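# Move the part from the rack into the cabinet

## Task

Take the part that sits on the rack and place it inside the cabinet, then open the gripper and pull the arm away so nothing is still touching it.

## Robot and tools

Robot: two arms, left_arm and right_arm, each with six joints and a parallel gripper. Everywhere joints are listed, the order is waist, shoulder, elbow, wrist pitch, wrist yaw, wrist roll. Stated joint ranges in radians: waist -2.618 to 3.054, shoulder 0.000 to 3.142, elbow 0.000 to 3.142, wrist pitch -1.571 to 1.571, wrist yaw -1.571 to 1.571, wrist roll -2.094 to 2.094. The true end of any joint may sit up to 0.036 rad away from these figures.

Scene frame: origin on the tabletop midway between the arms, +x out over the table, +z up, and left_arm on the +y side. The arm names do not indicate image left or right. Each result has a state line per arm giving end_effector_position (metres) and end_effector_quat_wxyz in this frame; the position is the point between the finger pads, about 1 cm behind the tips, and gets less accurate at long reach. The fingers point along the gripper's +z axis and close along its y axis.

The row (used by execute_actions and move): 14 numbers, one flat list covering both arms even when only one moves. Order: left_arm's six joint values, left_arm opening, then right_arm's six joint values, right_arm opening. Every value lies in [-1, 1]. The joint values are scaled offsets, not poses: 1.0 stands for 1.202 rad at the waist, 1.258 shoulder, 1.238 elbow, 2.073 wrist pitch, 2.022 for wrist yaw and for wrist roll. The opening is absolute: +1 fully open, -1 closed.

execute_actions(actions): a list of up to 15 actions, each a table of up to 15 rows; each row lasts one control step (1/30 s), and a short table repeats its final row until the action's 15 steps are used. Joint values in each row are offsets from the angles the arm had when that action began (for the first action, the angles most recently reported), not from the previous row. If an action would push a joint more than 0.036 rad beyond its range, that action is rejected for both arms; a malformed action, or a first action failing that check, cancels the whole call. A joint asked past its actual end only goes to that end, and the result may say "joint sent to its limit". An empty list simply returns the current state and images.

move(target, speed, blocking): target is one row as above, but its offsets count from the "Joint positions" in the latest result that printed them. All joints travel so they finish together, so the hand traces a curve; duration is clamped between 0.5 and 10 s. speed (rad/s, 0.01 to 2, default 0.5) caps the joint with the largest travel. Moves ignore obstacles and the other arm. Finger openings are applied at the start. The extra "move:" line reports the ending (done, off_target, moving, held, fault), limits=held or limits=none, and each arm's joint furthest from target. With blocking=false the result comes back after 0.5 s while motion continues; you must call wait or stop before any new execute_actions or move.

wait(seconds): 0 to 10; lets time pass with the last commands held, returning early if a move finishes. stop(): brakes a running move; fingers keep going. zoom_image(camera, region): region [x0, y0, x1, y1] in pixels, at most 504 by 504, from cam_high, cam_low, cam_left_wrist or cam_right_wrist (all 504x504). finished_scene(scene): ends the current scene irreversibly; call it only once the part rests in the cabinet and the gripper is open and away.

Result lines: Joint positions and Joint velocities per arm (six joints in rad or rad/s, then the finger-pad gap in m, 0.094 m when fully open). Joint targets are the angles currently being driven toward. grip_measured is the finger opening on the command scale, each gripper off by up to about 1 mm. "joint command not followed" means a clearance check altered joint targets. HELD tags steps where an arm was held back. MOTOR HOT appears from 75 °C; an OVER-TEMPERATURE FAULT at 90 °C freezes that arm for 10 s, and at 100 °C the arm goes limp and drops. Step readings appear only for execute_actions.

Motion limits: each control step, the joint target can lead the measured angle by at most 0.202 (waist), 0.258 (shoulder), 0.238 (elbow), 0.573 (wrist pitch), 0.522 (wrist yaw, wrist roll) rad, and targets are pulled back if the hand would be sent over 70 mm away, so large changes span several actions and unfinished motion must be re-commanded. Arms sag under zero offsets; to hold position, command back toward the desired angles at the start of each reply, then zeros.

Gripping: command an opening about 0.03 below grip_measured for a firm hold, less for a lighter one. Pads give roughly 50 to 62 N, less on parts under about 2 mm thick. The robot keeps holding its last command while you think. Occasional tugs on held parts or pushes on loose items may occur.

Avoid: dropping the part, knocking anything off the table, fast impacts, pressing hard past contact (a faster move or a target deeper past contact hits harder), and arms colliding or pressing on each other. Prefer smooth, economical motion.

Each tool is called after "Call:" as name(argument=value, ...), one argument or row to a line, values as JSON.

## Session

Call:
execute_actions(
  actions=[],
)

Scene clock: 0.00 s.
left_arm: end_effector_position=(+0.4283, +0.4575, +0.2600) grip_measured=+1.000 end_effector_quat_wxyz=(+0.710, -0.267, +0.613, -0.222) | right_arm: end_effector_position=(+0.5586, -0.3987, +0.2118) grip_measured=+1.000 end_effector_quat_wxyz=(+0.363, +0.618, +0.554, +0.424)
Joint names: [waist, shoulder, elbow, wrist pitch, wrist yaw, wrist roll]
Joint positions: left_arm=[ 0.743  1.704  0.837  0.989  0.513 -0.775  0.094] | right_arm=[-0.029  1.865  1.362  0.115 -0.094  1.663  0.094]
Joint velocities: left_arm=[ 0.007  0.002 -0.022 -0.007  0.051 -0.051  0.   ] | right_arm=[ 0.002 -0.012 -0.007  0.037  0.037 -0.007  0.   ]
Motor temperatures (°C, as the motors report them): left_arm=[27 28 28 28 28 26] | right_arm=[28 28 27 30 28 26]
Joint targets: left_arm=[0.743 1.694 0.847 0.991 0.513 -0.772] | right_arm=[-0.029 1.849 1.375 0.119 -0.092 1.656]

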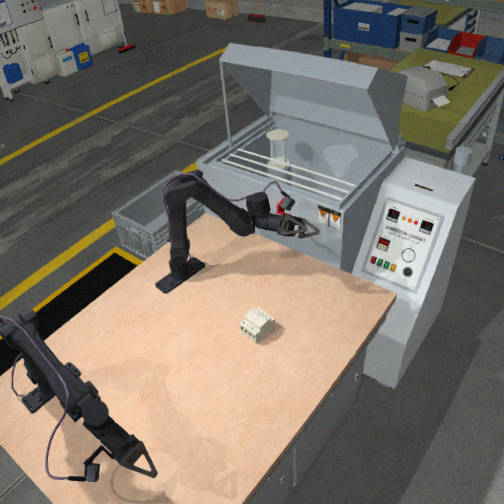

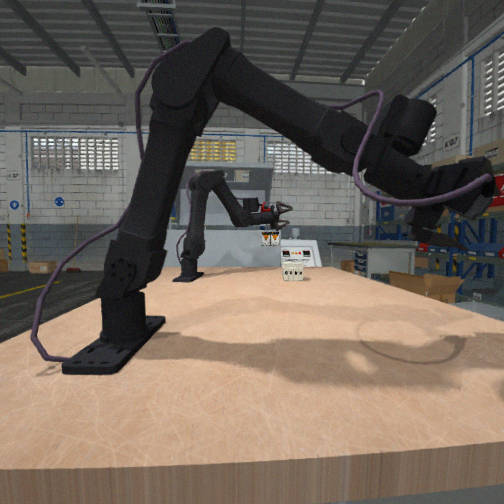

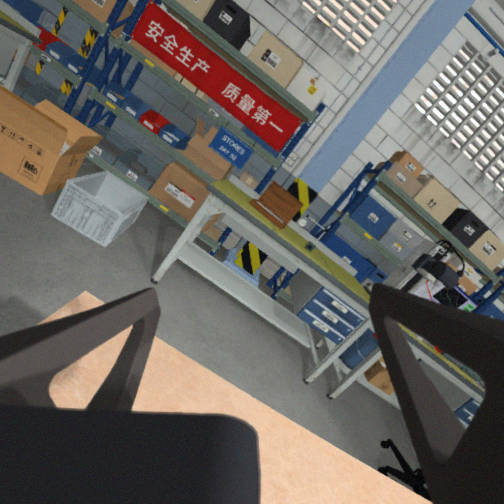

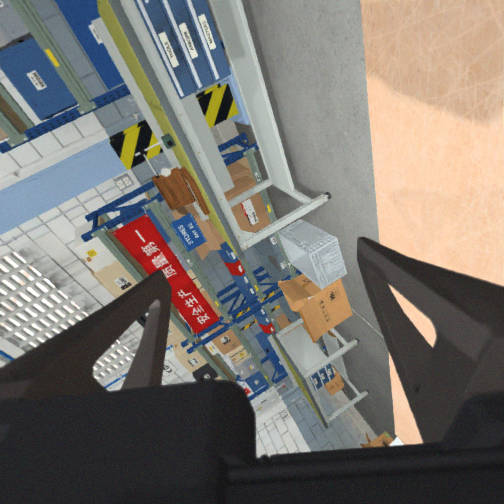

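Call:
move(
  target=[-0.62,-0.1,0.45,-1,-0.254,0.383,1,0,-0.01,0,0,0,0,1],
  speed=1.2,
)

Scene clock: 10.47 s.
left_arm: end_effector_position=(+0.3281, +0.2042, +0.1452) grip_measured=+1.000 end_effector_quat_wxyz=(+0.133, +0.055, +0.990, -0.013) | right_arm: end_effector_position=(+0.5586, -0.3987, +0.2118) grip_measured=+1.000 end_effector_quat_wxyz=(+0.363, +0.618, +0.554, +0.424)
Joint names: [waist, shoulder, elbow, wrist pitch, wrist yaw, wrist roll]
Joint positions: left_arm=[ 0.001  1.597  1.366 -1.072  0.01  -0.007  0.094] | right_arm=[-0.029  1.865  1.362  0.115 -0.094  1.663  0.094]
Joint velocities: left_arm=[-0.012 -0.007 -0.012 -0.051  0.007  0.037  0.   ] | right_arm=[-0.007 -0.012 -0.002 -0.051  0.037 -0.022  0.   ]
Motor temperatures (°C, as the motors report them): left_arm=[27 29 29 30 28 26] | right_arm=[28 30 28 32 28 26]
Joint targets: left_arm=[-0.003 1.578 1.394 -1.084 -0.000 0.000] | right_arm=[-0.029 1.853 1.362 0.115 -0.094 1.663]
move: off_target (left_arm); limits=none; left_arm: farthest joint: the elbow, 0.028 radians from its target (0.557 radians at the start); right_arm: farthest joint: the shoulder, 0.013 radians from its target (0.013 radians at the start)

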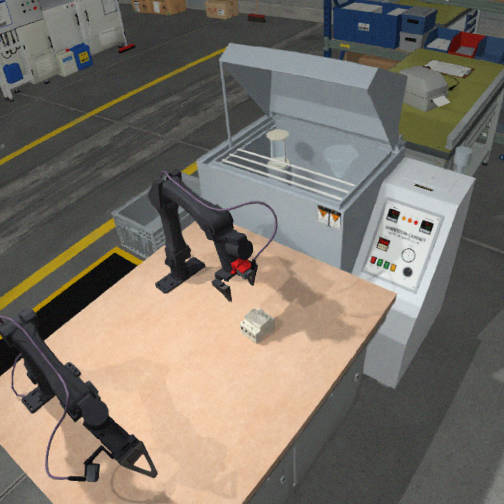

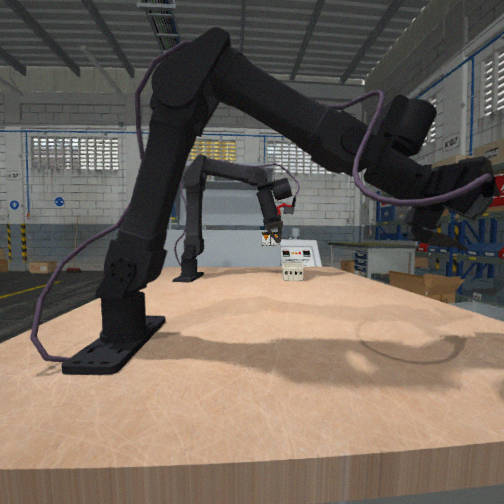

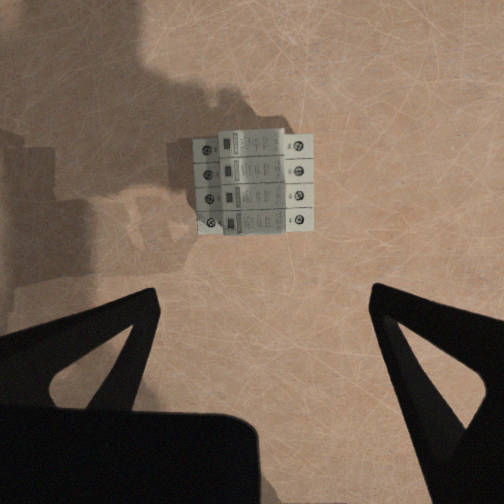

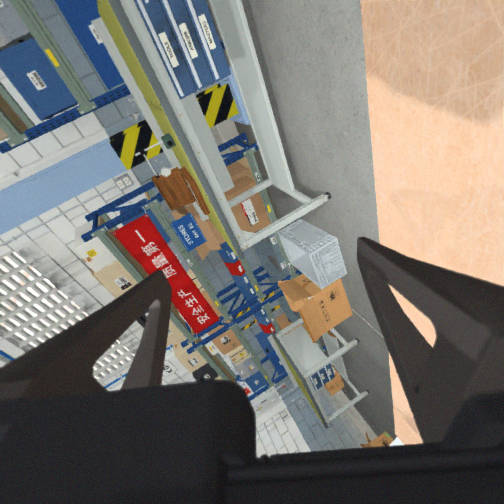

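Call:
move(
  target=[0.245,0.493,0.448,-0.185,0.336,0.943,1,0,-0.01,0,0,0,0,1],
  speed=1.1,
)

Scene clock: 19.97 s.
left_arm: end_effector_position=(+0.3889, +0.2051, +0.1008) grip_measured=+1.000 end_effector_quat_wxyz=(+0.233, +0.691, +0.639, -0.246) | right_arm: end_effector_position=(+0.5586, -0.3987, +0.2118) grip_measured=+1.000 end_effector_quat_wxyz=(+0.363, +0.618, +0.554, +0.424)
Joint names: [waist, shoulder, elbow, wrist pitch, wrist yaw, wrist roll]
Joint positions: left_arm=[ 0.292  2.22   1.894 -1.438  0.667  1.892  0.094] | right_arm=[-0.029  1.865  1.362  0.115 -0.094  1.663  0.094]
Joint velocities: left_arm=[-0.022  0.007 -0.012 -0.007 -0.022  0.007  0.   ] | right_arm=[ 0.002 -0.007 -0.002 -0.007 -0.066 -0.007  0.   ]
Motor temperatures (°C, as the motors report them): left_arm=[27 30 29 29 28 26] | right_arm=[28 31 28 34 28 26]
Joint targets: left_arm=[0.296 2.217 1.921 -1.455 0.689 1.899] | right_arm=[-0.029 1.853 1.362 0.115 -0.094 1.663]
move: off_target (left_arm); limits=none; left_arm: farthest joint: the elbow, 0.027 radians from its target (0.555 radians at the start); right_arm: farthest joint: the shoulder, 0.013 radians from its target (0.013 radians at the start)

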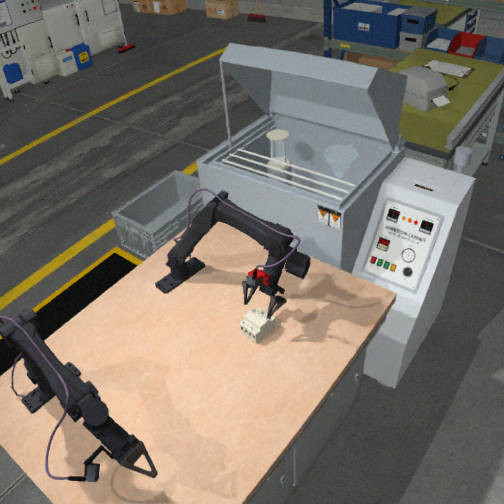

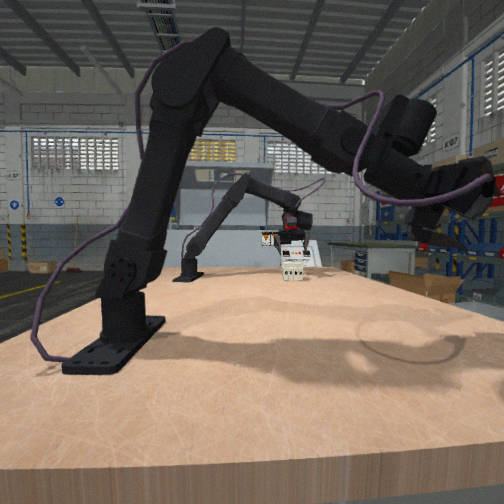

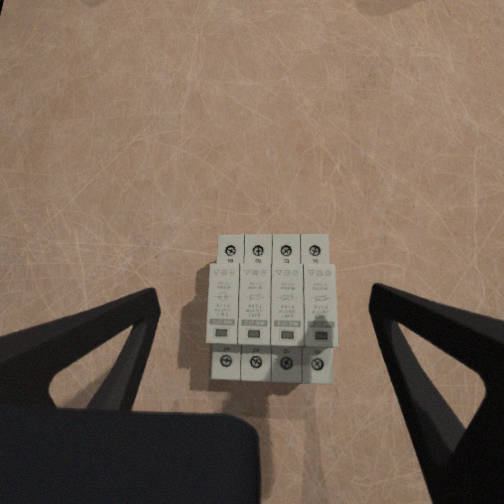

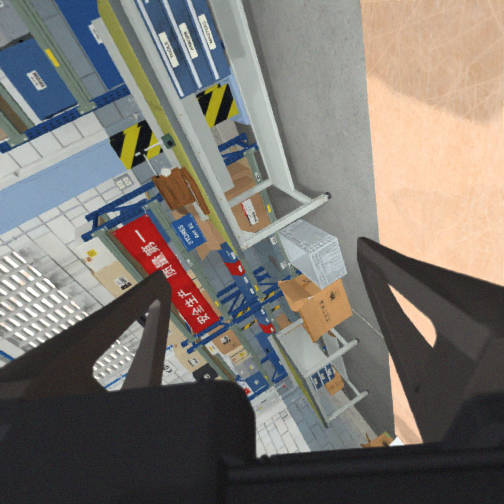

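Call:
move(
  target=[0,0.027,-0.183,0.12,0.005,0,1,0,-0.01,0,0,0,0,1],
  speed=0.25,
)

Scene clock: 24.97 s.
left_arm: end_effector_position=(+0.3798, +0.2035, +0.0325) grip_measured=+1.000 end_effector_quat_wxyz=(+0.229, +0.689, +0.640, -0.251) | right_arm: end_effector_position=(+0.5586, -0.3987, +0.2118) grip_measured=+1.000 end_effector_quat_wxyz=(+0.363, +0.618, +0.554, +0.424)
Joint names: [waist, shoulder, elbow, wrist pitch, wrist yaw, wrist roll]
Joint positions: left_arm=[ 0.292  2.257  1.674 -1.197  0.666  1.892  0.094] | right_arm=[-0.029  1.865  1.362  0.115 -0.094  1.663  0.094]
Joint velocities: left_arm=[-0.012  0.002  0.002 -0.007  0.007  0.022  0.   ] | right_arm=[-0.007 -0.007 -0.002 -0.022 -0.022 -0.051  0.   ]
Motor temperatures (°C, as the motors report them): left_arm=[27 30 29 29 28 26] | right_arm=[28 32 28 34 28 26]
Joint targets: left_arm=[0.292 2.254 1.667 -1.190 0.677 1.892] | right_arm=[-0.029 1.853 1.362 0.115 -0.094 1.663]
move: done; limits=none; left_arm: farthest joint: the wrist yaw, 0.011 radians from its target (0.010 radians at the start); right_arm: farthest joint: the shoulder, 0.013 radians from its target (0.013 radians at the start)

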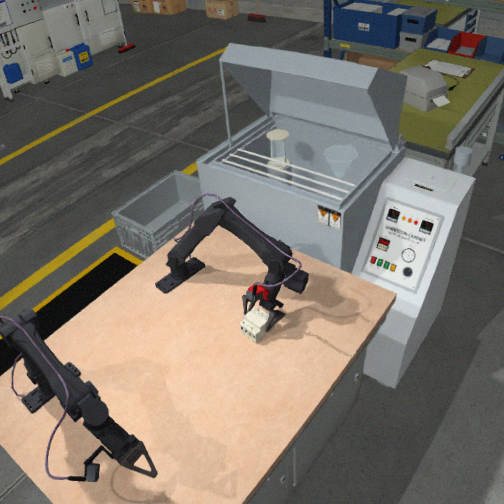

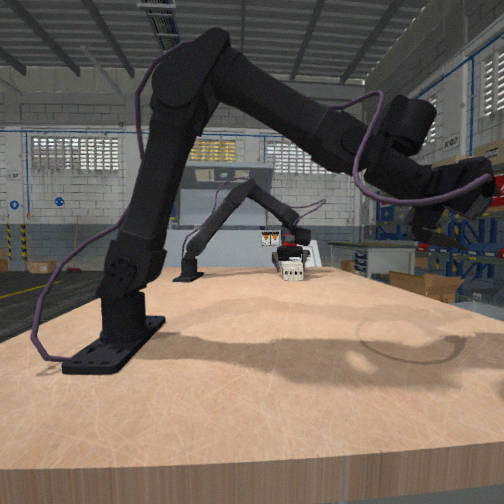

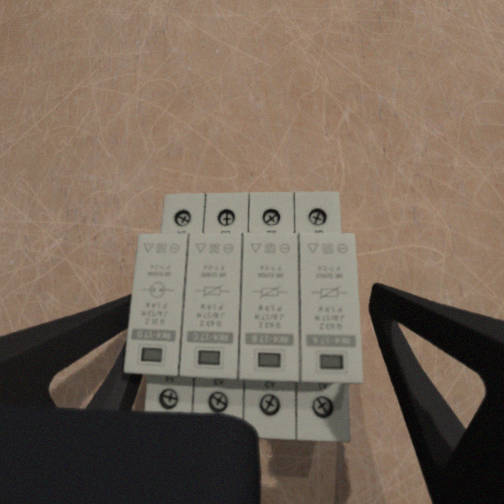

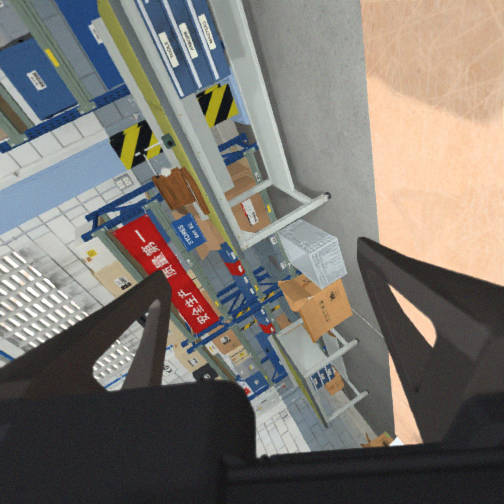

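Call:
move(
  target=[0,0,0,0.01,0.005,0,0.47,0,-0.01,0,0,0,0,1],
)

Call:
move(
  target=[0,-0.71,0.02,0.05,-0.1,0,0.47,0,-0.01,0,0,0,0,1],
  speed=0.7,
)

Call:
move(
  target=[1,-0.01,0.03,0.03,-0.225,-0.94,0.47,0,-0.01,0,0,0,0,1],
  speed=1.1,
)

Scene clock: 30.10 s.
left_arm: end_effector_position=(+0.3812, +0.2039, +0.0321) grip_measured=+0.529 end_effector_quat_wxyz=(+0.230, +0.690, +0.639, -0.248) | right_arm: end_effector_position=(+0.5586, -0.3987, +0.2118) grip_measured=+1.000 end_effector_quat_wxyz=(+0.363, +0.618, +0.554, +0.424)
Joint names: [waist, shoulder, elbow, wrist pitch, wrist yaw, wrist roll]
Joint positions: left_arm=[ 0.292  2.257  1.674 -1.19   0.665  1.892  0.072] | right_arm=[-0.029  1.865  1.362  0.115 -0.094  1.663  0.094]
Joint velocities: left_arm=[ 0.007  0.002 -0.002  0.051  0.051  0.051 -0.001] | right_arm=[ 0.002  0.007 -0.012 -0.066  0.051 -0.081  0.   ]
Motor temperatures (°C, as the motors report them): left_arm=[27 31 29 28 28 26] | right_arm=[28 32 28 34 28 26]
Joint targets: left_arm=[0.292 2.257 1.674 -1.176 0.676 1.892] | right_arm=[-0.029 1.853 1.362 0.115 -0.094 1.663]
move: done; limits=none; left_arm: farthest joint: the wrist pitch, 0.014 radians from its target (0.020 radians at the start); right_arm: farthest joint: the shoulder, 0.013 radians from its target (0.013 radians at the start)

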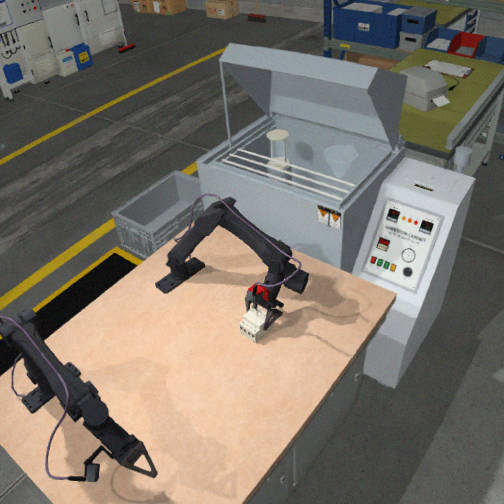

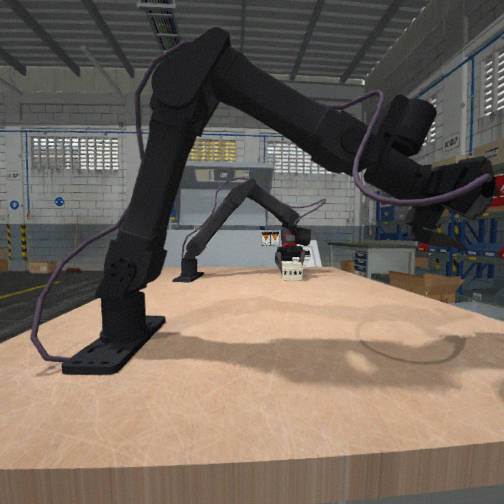

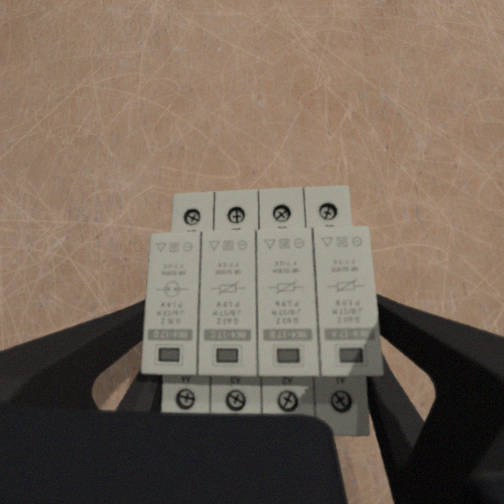

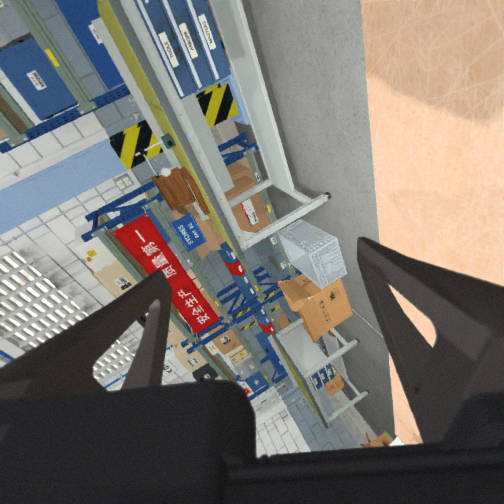

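Scene clock: 32.07 s.
left_arm: end_effector_position=(+0.3314, +0.2297, +0.3280) grip_measured=+0.529 end_effector_quat_wxyz=(+0.349, +0.743, +0.541, +0.184) | right_arm: end_effector_position=(+0.5586, -0.3987, +0.2118) grip_measured=+1.000 end_effector_quat_wxyz=(+0.363, +0.618, +0.554, +0.424)
Joint names: [waist, shoulder, elbow, wrist pitch, wrist yaw, wrist roll]
Joint positions: left_arm=[ 0.292  1.378  1.663 -1.15   0.441  1.892  0.072] | right_arm=[-0.029  1.865  1.362  0.115 -0.094  1.663  0.094]
Joint velocities: left_arm=[-0.027  0.012 -0.007  0.051  0.022 -0.007 -0.   ] | right_arm=[-0.007 -0.012 -0.007 -0.022  0.007  0.022  0.   ]
Motor temperatures (°C, as the motors report them): left_arm=[27 31 29 29 28 26] | right_arm=[28 32 28 35 28 26]
Joint targets: left_arm=[0.292 1.363 1.699 -1.087 0.463 1.892] | right_arm=[-0.029 1.853 1.362 0.115 -0.094 1.663]
move: off_target (left_arm); limits=none; left_arm: farthest joint: the wrist pitch, 0.064 radians from its target (0.104 radians at the start); right_arm: farthest joint: the shoulder, 0.013 radians from its target (0.013 radians at the start)

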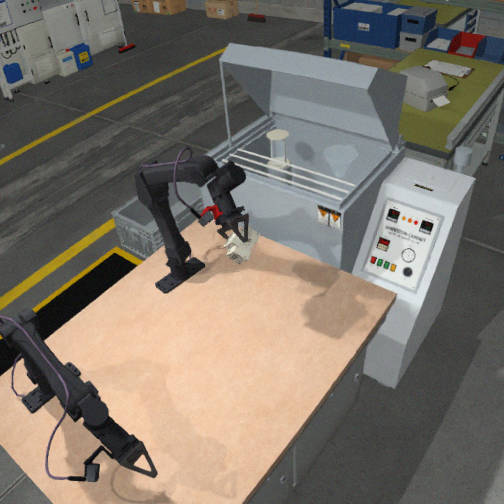

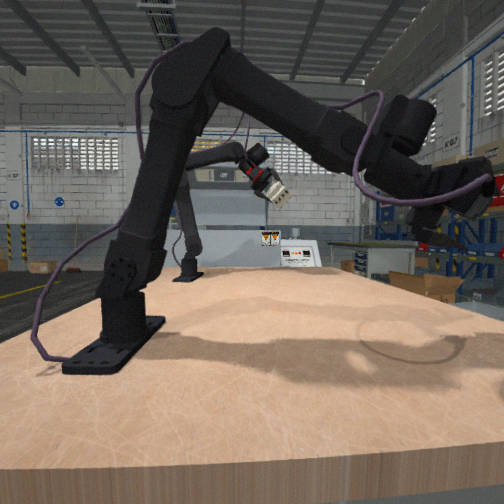

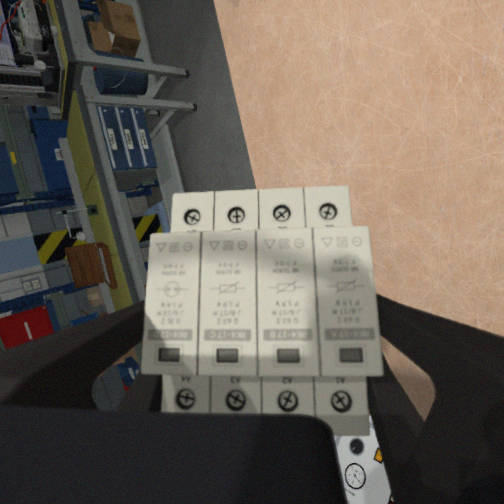

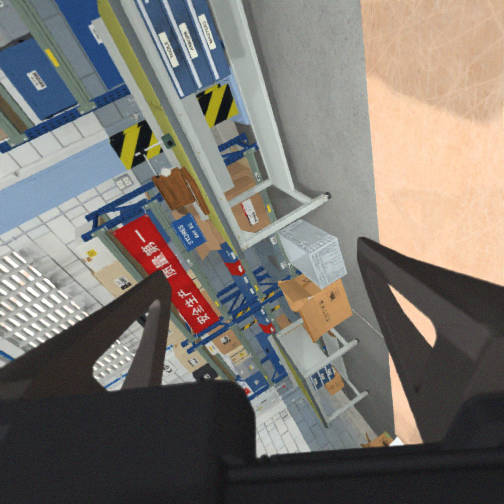

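Scene clock: 34.77 s.
left_arm: end_effector_position=(+0.0509, +0.5862, +0.3035) grip_measured=+0.528 end_effector_quat_wxyz=(-0.249, +0.601, -0.730, -0.210) | right_arm: end_effector_position=(+0.5586, -0.3987, +0.2118) grip_measured=+1.000 end_effector_quat_wxyz=(+0.363, +0.618, +0.554, +0.424)
Joint names: [waist, shoulder, elbow, wrist pitch, wrist yaw, wrist roll]
Joint positions: left_arm=[ 1.493  1.391  1.65  -1.166 -0.009 -0.001  0.072] | right_arm=[-0.029  1.865  1.362  0.115 -0.094  1.663  0.094]
Joint velocities: left_arm=[ 0.002 -0.012 -0.012  0.037 -0.037  0.007 -0.   ] | right_arm=[-0.002  0.007 -0.002 -0.007  0.066 -0.007  0.   ]
Motor temperatures (°C, as the motors report them): left_arm=[27 31 30 30 28 26] | right_arm=[28 32 28 35 28 26]
Joint targets: left_arm=[1.494 1.366 1.701 -1.088 -0.014 -0.009] | right_arm=[-0.029 1.853 1.362 0.115 -0.094 1.663]
move: off_target (left_arm); limits=none; left_arm: farthest joint: the wrist pitch, 0.078 radians from its target (0.062 radians at the start); right_arm: farthest joint: the shoulder, 0.013 radians from its target (0.013 radians at the start)

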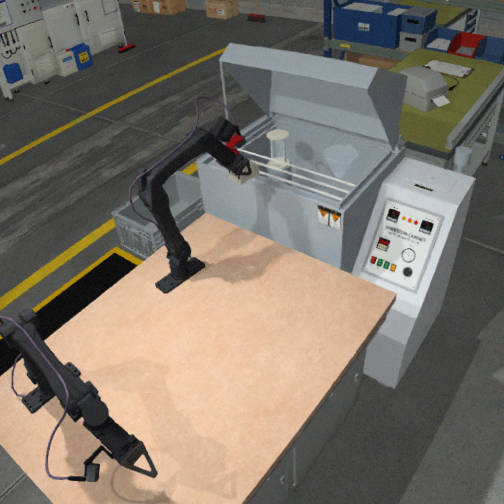

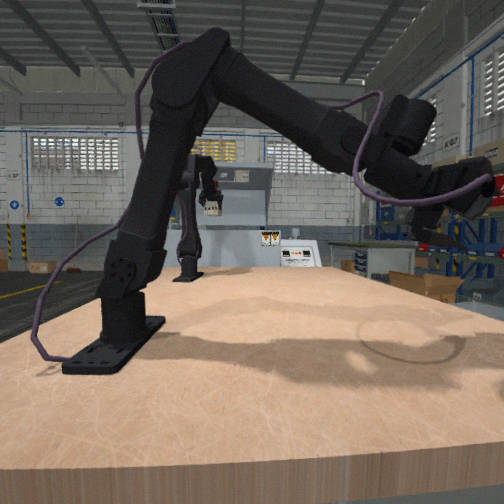

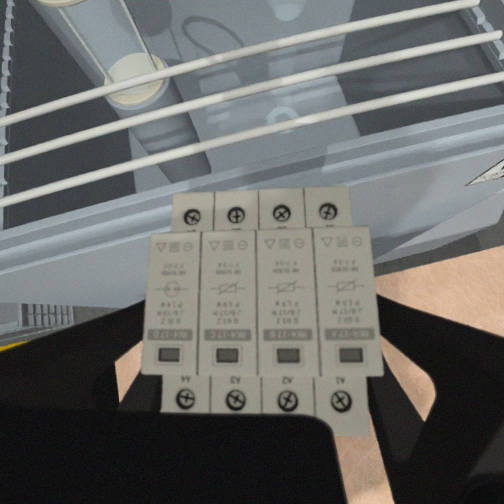

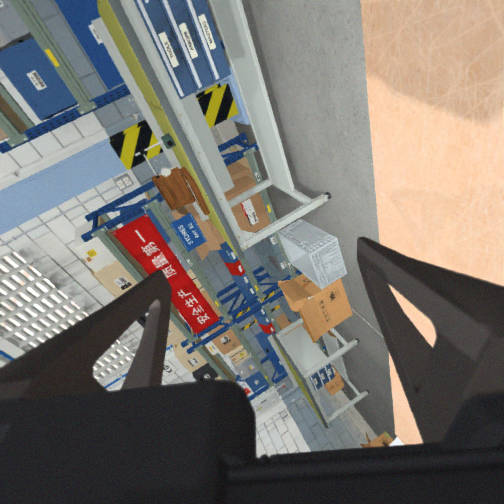

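Call:
move(
  target=[0,0.494,0.481,0.104,0.008,0,0.47,0,-0.01,0,0,0,0,1],
)

Scene clock: 40.33 s.
left_arm: end_effector_position=(+0.0880, +0.7680, +0.2552) grip_measured=+0.528 end_effector_quat_wxyz=(-0.259, +0.598, -0.727, -0.214) | right_arm: end_effector_position=(+0.5586, -0.3987, +0.2118) grip_measured=+1.000 end_effector_quat_wxyz=(+0.363, +0.618, +0.554, +0.424)
Joint names: [waist, shoulder, elbow, wrist pitch, wrist yaw, wrist roll]
Joint positions: left_arm=[ 1.493  2.049  2.193 -1.028 -0.003 -0.001  0.072] | right_arm=[-0.029  1.865  1.362  0.115 -0.094  1.663  0.094]
Joint velocities: left_arm=[-0.012  0.002 -0.012 -0.051  0.11   0.051 -0.001] | right_arm=[ 0.007 -0.017 -0.002  0.037  0.037 -0.022  0.   ]
Motor temperatures (°C, as the motors report them): left_arm=[27 31 30 31 28 26] | right_arm=[28 32 28 35 28 26]
Joint targets: left_arm=[1.493 2.012 2.246 -0.950 0.007 -0.001] | right_arm=[-0.029 1.853 1.362 0.115 -0.094 1.663]
move: off_target (left_arm); limits=none; left_arm: farthest joint: the wrist pitch, 0.078 radians from its target (0.216 radians at the start); right_arm: farthest joint: the shoulder, 0.013 radians from its target (0.013 radians at the start)

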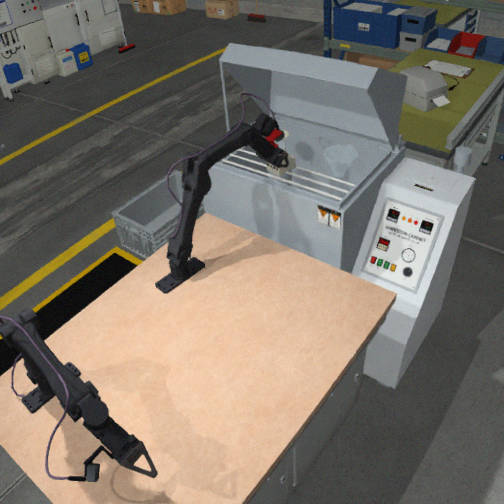

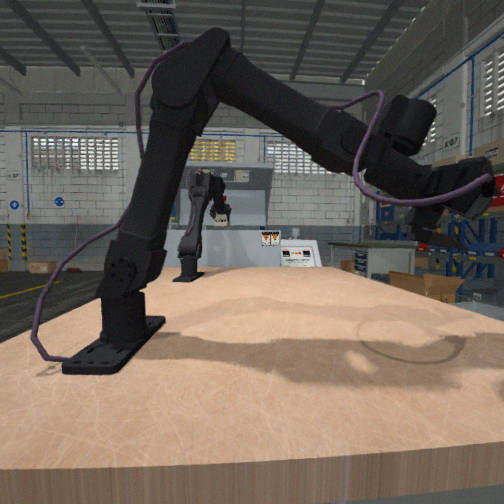

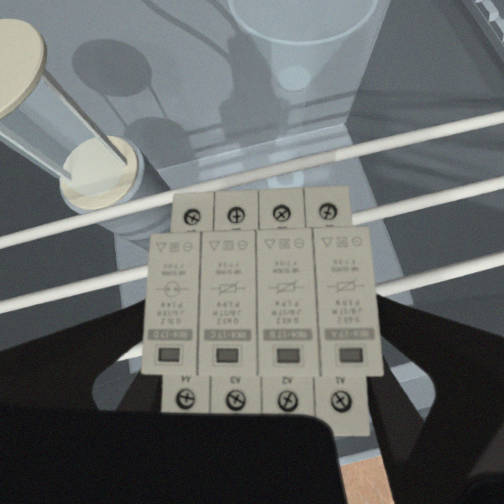

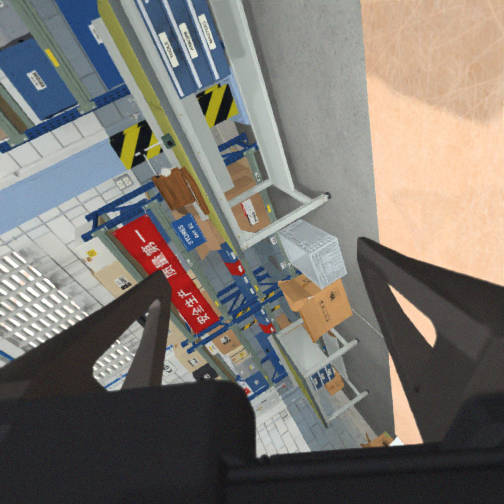

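Call:
move(
  target=[0,-0.032,-0.093,0.103,0,0,0.47,0,-0.01,0,0,0,0,1],
  speed=0.2,
)

Call:
zoom_image(
  camera="cam_high",
  region=[235,115,335,205],
)

Scene clock: 48.27 s.
left_arm: end_effector_position=(+0.0904, +0.7799, +0.2168) grip_measured=+0.528 end_effector_quat_wxyz=(-0.255, +0.599, -0.729, -0.211) | right_arm: end_effector_position=(+0.5586, -0.3987, +0.2118) grip_measured=+1.000 end_effector_quat_wxyz=(+0.363, +0.618, +0.554, +0.424)
Joint names: [waist, shoulder, elbow, wrist pitch, wrist yaw, wrist roll]
Joint positions: left_arm=[ 1.493  2.063  2.062 -0.895 -0.003 -0.001  0.072] | right_arm=[-0.029  1.865  1.362  0.115 -0.094  1.663  0.094]
Joint velocities: left_arm=[-0.012  0.017 -0.002 -0.037 -0.022  0.125 -0.   ] | right_arm=[-0.017  0.002 -0.002 -0.007 -0.022  0.022  0.   ]
Motor temperatures (°C, as the motors report them): left_arm=[27 32 31 33 28 26] | right_arm=[28 33 28 35 28 26]
Joint targets: left_arm=[1.493 2.009 2.078 -0.815 -0.003 -0.001] | right_arm=[-0.029 1.853 1.362 0.115 -0.094 1.663]
move: off_target (left_arm); limits=none; left_arm: farthest joint: the wrist pitch, 0.080 radians from its target (0.214 radians at the start); right_arm: farthest joint: the shoulder, 0.013 radians from its target (0.013 radians at the start)

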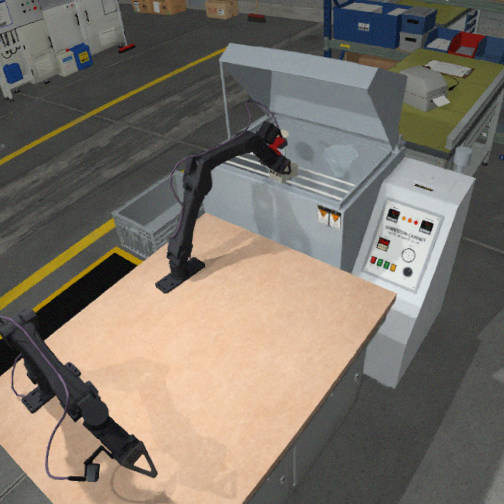

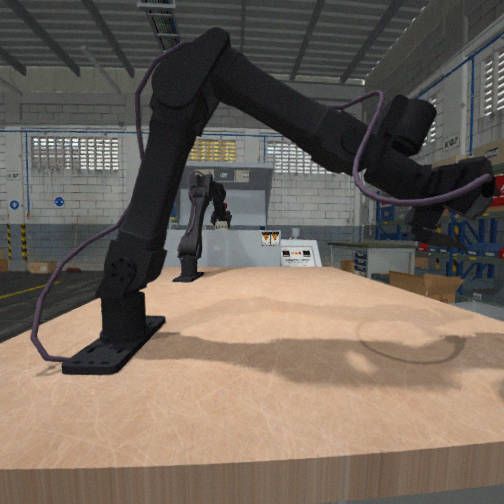

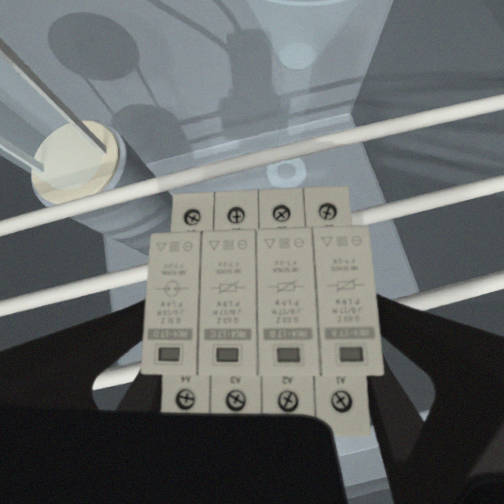

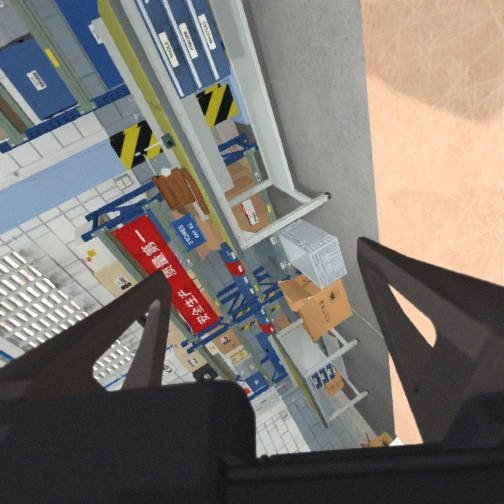

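Region (235, 115, 335, 205) of cam_high's 504x504 image, scaled by 5.040, with more detail than that image has; it fills the top 454 rows of this view, and the rest is white.

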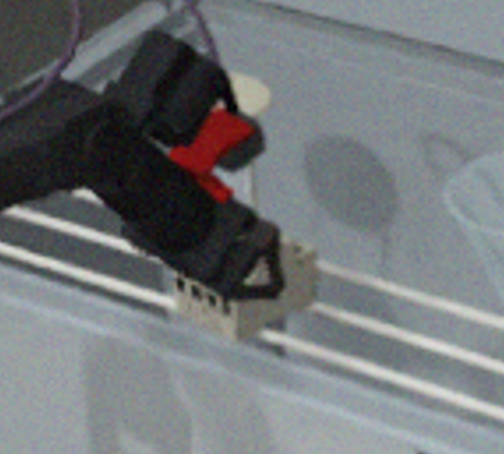

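Nudge forward ~5 mm via wrist, then lower.

Call:
execute_actions(
  actions=[
    [[0,-0.04,0.012,0.044,0,0,0.47,0,-0.01,0,0,0,0,1],[0,-0.04,0.012,0.049,0,0,0.47,0,-0.01,0,0,0,0,1],[0,-0.04,0.012,0.054,0,0,0.47,0,-0.01,0,0,0,0,1],[0,-0.04,0.012,0.056,0,0,0.47,0,-0.01,0,0,0,0,1],[0,-0.04,0.008,0.056,0,0,0.47,0,-0.01,0,0,0,0,1],[0,-0.04,0.004,0.056,0,0,0.47,0,-0.01,0,0,0,0,1],[0,-0.04,0,0.056,0,0,0.47,0,-0.01,0,0,0,0,1],[0,-0.04,-0.005,0.056,0,0,0.47,0,-0.01,0,0,0,0,1],[0,-0.04,-0.01,0.056,0,0,0.47,0,-0.01,0,0,0,0,1],[0,-0.04,-0.015,0.056,0,0,0.47,0,-0.01,0,0,0,0,1],[0,-0.04,-0.02,0.056,0,0,0.47,0,-0.01,0,0,0,0,1]],
  ],
)

Scene clock: 58.07 s.
left_arm: end_effector_position=(+0.0912, +0.7849, +0.2157) grip_measured=+0.528 end_effector_quat_wxyz=(-0.264, +0.596, -0.726, -0.220) | right_arm: end_effector_position=(+0.5586, -0.3987, +0.2118) grip_measured=+1.000 end_effector_quat_wxyz=(+0.363, +0.618, +0.554, +0.424)
Joint names: [waist, shoulder, elbow, wrist pitch, wrist yaw, wrist roll]
Joint positions: left_arm=[ 1.493  2.057  2.03  -0.843 -0.004  0.001  0.072] | right_arm=[-0.029  1.865  1.362  0.115 -0.094  1.663  0.094]
Joint velocities: left_arm=[ 0.002  0.007  0.002 -0.007 -0.066  0.007 -0.001] | right_arm=[-0.007  0.032  0.022  0.007  0.022  0.007  0.   ]
Motor temperatures (°C, as the motors report them): left_arm=[27 34 31 35 28 26] | right_arm=[28 33 29 36 28 26]
Joint targets: left_arm=[1.493 2.013 2.036 -0.778 -0.003 -0.001] | right_arm=[-0.029 1.853 1.362 0.115 -0.094 1.663]
Step readings (joint positions):
0: left_arm=[1.493 2.063 2.062 -0.894 -0.003 -0.001] | right_arm=[-0.029 1.865 1.362 0.115 -0.094 1.663]
1: left_arm=[1.493 2.063 2.062 -0.894 -0.003 -0.001] | right_arm=[-0.029 1.865 1.362 0.115 -0.094 1.663]
2: left_arm=[1.493 2.063 2.062 -0.892 -0.003 -0.001] | right_arm=[-0.029 1.865 1.362 0.115 -0.094 1.663]
4: left_arm=[1.493 2.063 2.062 -0.883 -0.003 -0.001] | right_arm=[-0.029 1.865 1.362 0.115 -0.094 1.663]
8: left_arm=[1.493 2.063 2.054 -0.862 -0.003 -0.001] | right_arm=[-0.029 1.865 1.362 0.115 -0.094 1.663]
15: Joint positions above

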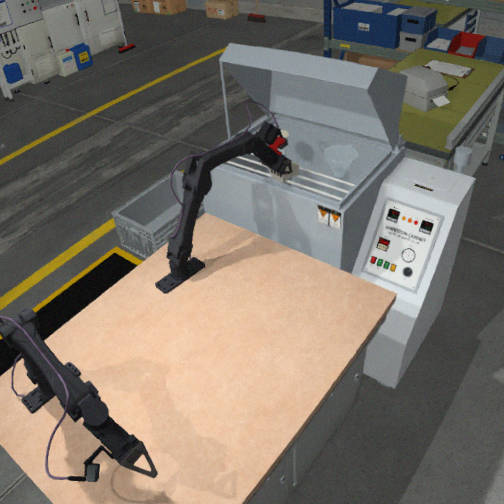

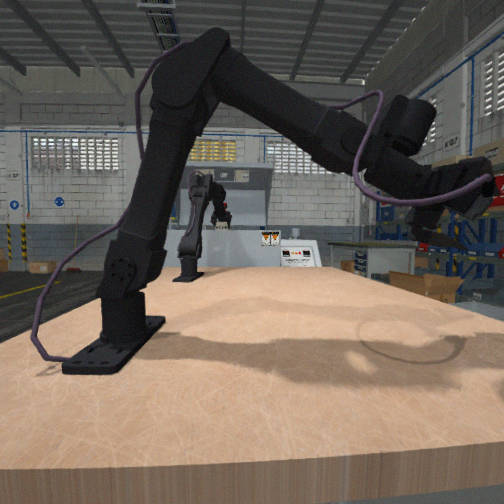

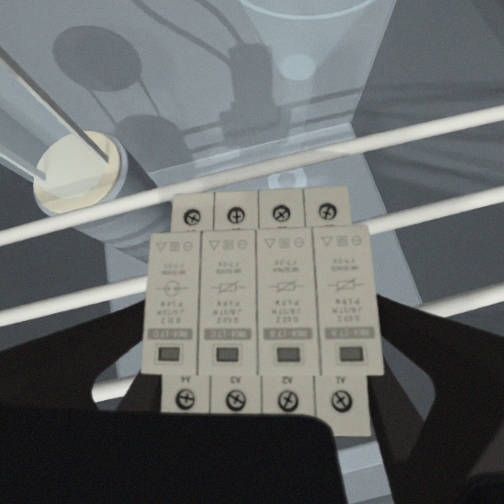

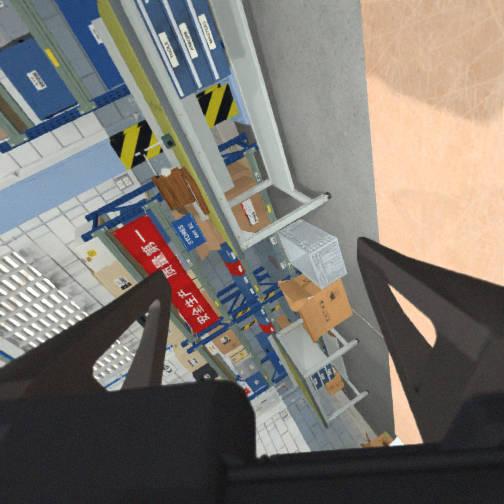

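Contact. Unload, release, retreat.

Call:
execute_actions(
  actions=[
    [[0,-0.02,0,0.015,0,0,0.47,0,-0.01,0,0,0,0,1],[0,-0.01,0,0.005,0,0,0.47,0,-0.01,0,0,0,0,1],[0,-0.01,0,0,0,0,0.47,0,-0.01,0,0,0,0,1],[0,-0.01,0,0,0,0,0.47,0,-0.01,0,0,0,0,1],[0,-0.01,0,0,0,0,1,0,-0.01,0,0,0,0,1]],
  ],
)

Call:
move(
  target=[0,-0.5,-0.15,-0.2,0,0,1,0,-0.01,0,0,0,0,1],
  speed=0.6,
)

Scene clock: 64.10 s.
left_arm: end_effector_position=(+0.0910, +0.7841, +0.2149) grip_measured=+1.000 end_effector_quat_wxyz=(-0.263, +0.596, -0.727, -0.219) | right_arm: end_effector_position=(+0.5586, -0.3987, +0.2118) grip_measured=+1.000 end_effector_quat_wxyz=(+0.363, +0.618, +0.554, +0.424)
Joint names: [waist, shoulder, elbow, wrist pitch, wrist yaw, wrist roll]
Joint positions: left_arm=[ 1.493  2.056  2.029 -0.846 -0.004  0.003  0.094] | right_arm=[-0.029  1.865  1.362  0.115 -0.094  1.663  0.094]
Joint velocities: left_arm=[-0.007  0.007  0.002 -0.007 -0.022  0.066  0.   ] | right_arm=[ 0.012  0.002 -0.012 -0.007  0.037  0.125  0.   ]
Motor temperatures (°C, as the motors report them): left_arm=[27 34 31 35 28 26] | right_arm=[28 33 29 36 28 26]
Joint targets: left_arm=[1.493 2.044 2.030 -0.843 -0.004 0.001] | right_arm=[-0.029 1.853 1.362 0.115 -0.094 1.663]
Step readings (joint positions):
0: left_arm=[1.493 2.056 2.029 -0.842 -0.004 0.001] | right_arm=[-0.029 1.865 1.362 0.115 -0.094 1.663]
1: left_arm=[1.493 2.056 2.029 -0.843 -0.004 0.001] | right_arm=[-0.029 1.865 1.362 0.115 -0.094 1.663]
2: left_arm=[1.493 2.056 2.029 -0.843 -0.004 0.001] | right_arm=[-0.029 1.865 1.362 0.115 -0.094 1.663]
4: left_arm=[1.493 2.056 2.029 -0.846 -0.004 0.002] | right_arm=[-0.029 1.865 1.362 0.115 -0.094 1.663]
8: left_arm=[1.493 2.056 2.029 -0.846 -0.004 0.003] | right_arm=[-0.029 1.865 1.362 0.115 -0.094 1.663]
15: Joint positions above

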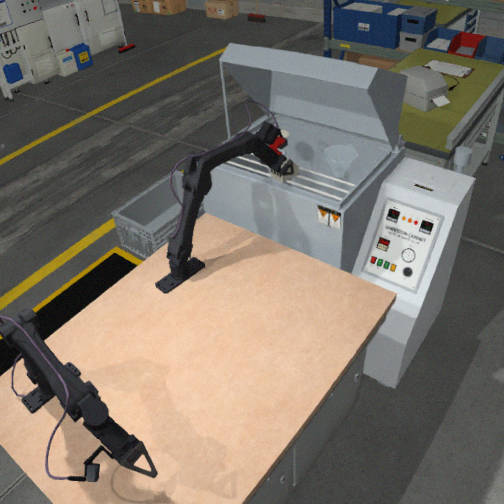

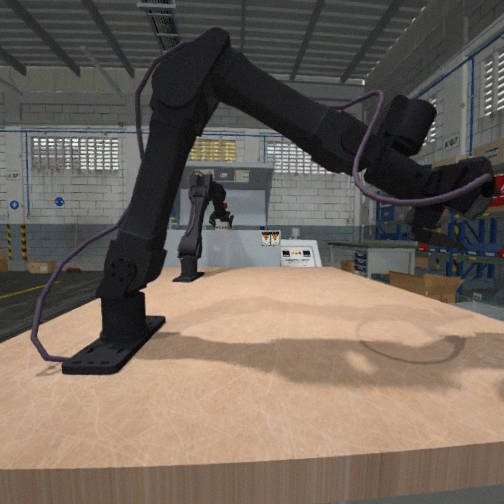

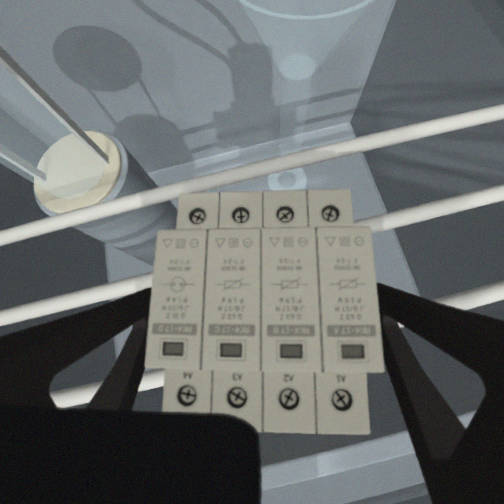

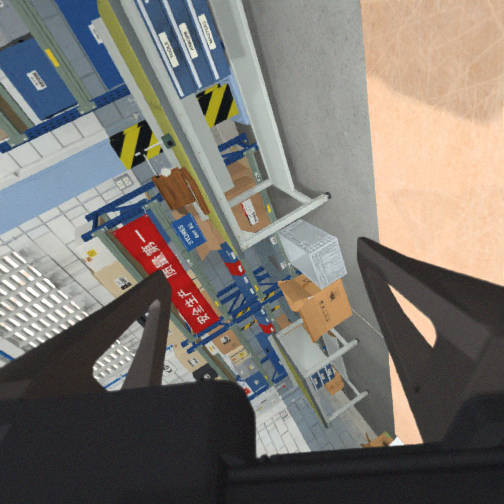

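Scene clock: 65.87 s.
left_arm: end_effector_position=(+0.0521, +0.5883, +0.3524) grip_measured=+1.000 end_effector_quat_wxyz=(-0.279, +0.591, -0.720, -0.233) | right_arm: end_effector_position=(+0.5586, -0.3987, +0.2118) grip_measured=+1.000 end_effector_quat_wxyz=(+0.363, +0.618, +0.554, +0.424)
Joint names: [waist, shoulder, elbow, wrist pitch, wrist yaw, wrist roll]
Joint positions: left_arm=[ 1.493  1.429  1.852 -1.25  -0.004  0.003  0.094] | right_arm=[-0.029  1.865  1.362  0.115 -0.094  1.663  0.094]
Joint velocities: left_arm=[ 0.002 -0.007 -0.017  0.051  0.007 -0.022  0.   ] | right_arm=[-0.002  0.007  0.002 -0.007 -0.007 -0.022  0.   ]
Motor temperatures (°C, as the motors report them): left_arm=[27 34 30 35 28 26] | right_arm=[28 33 29 36 28 26]
Joint targets: left_arm=[1.493 1.427 1.843 -1.261 -0.004 0.003] | right_arm=[-0.029 1.853 1.362 0.115 -0.094 1.663]
move: done; limits=none; left_arm: farthest joint: the wrist pitch, 0.011 radians from its target (0.414 radians at the start); right_arm: farthest joint: the shoulder, 0.013 radians from its target (0.013 radians at the start)

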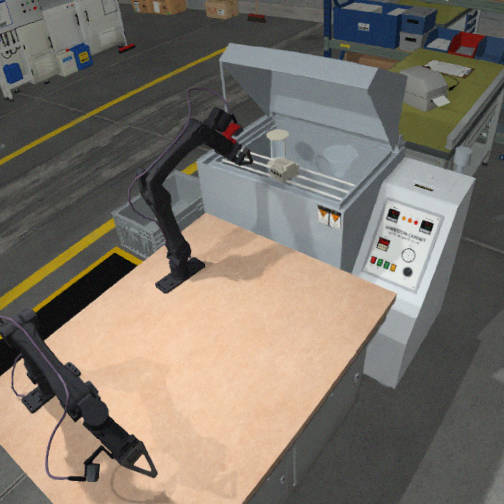

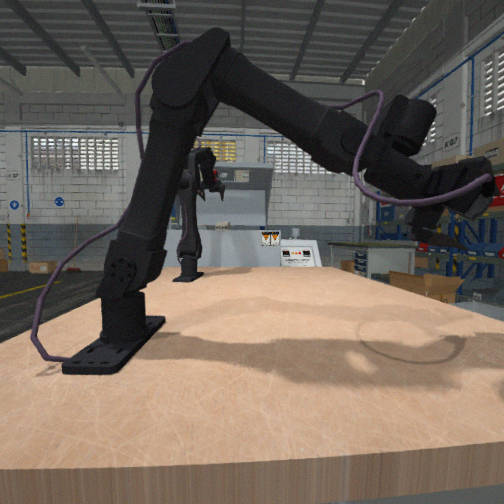

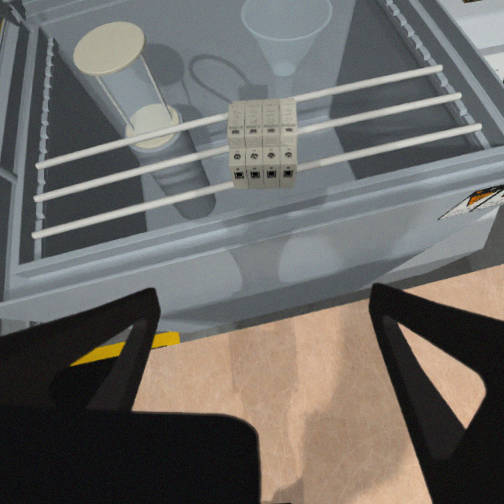

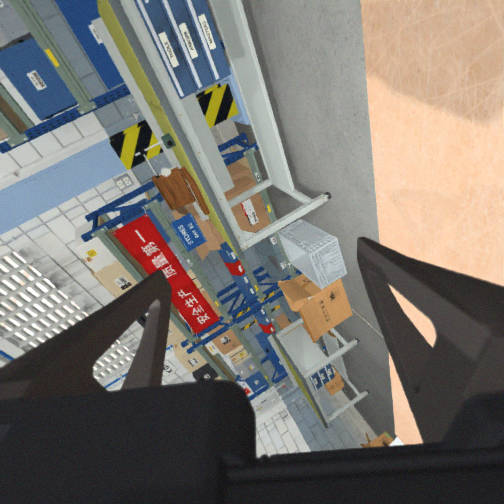

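Call:
finished_scene(
  scene=2,
)

The scene is finished: the task was done.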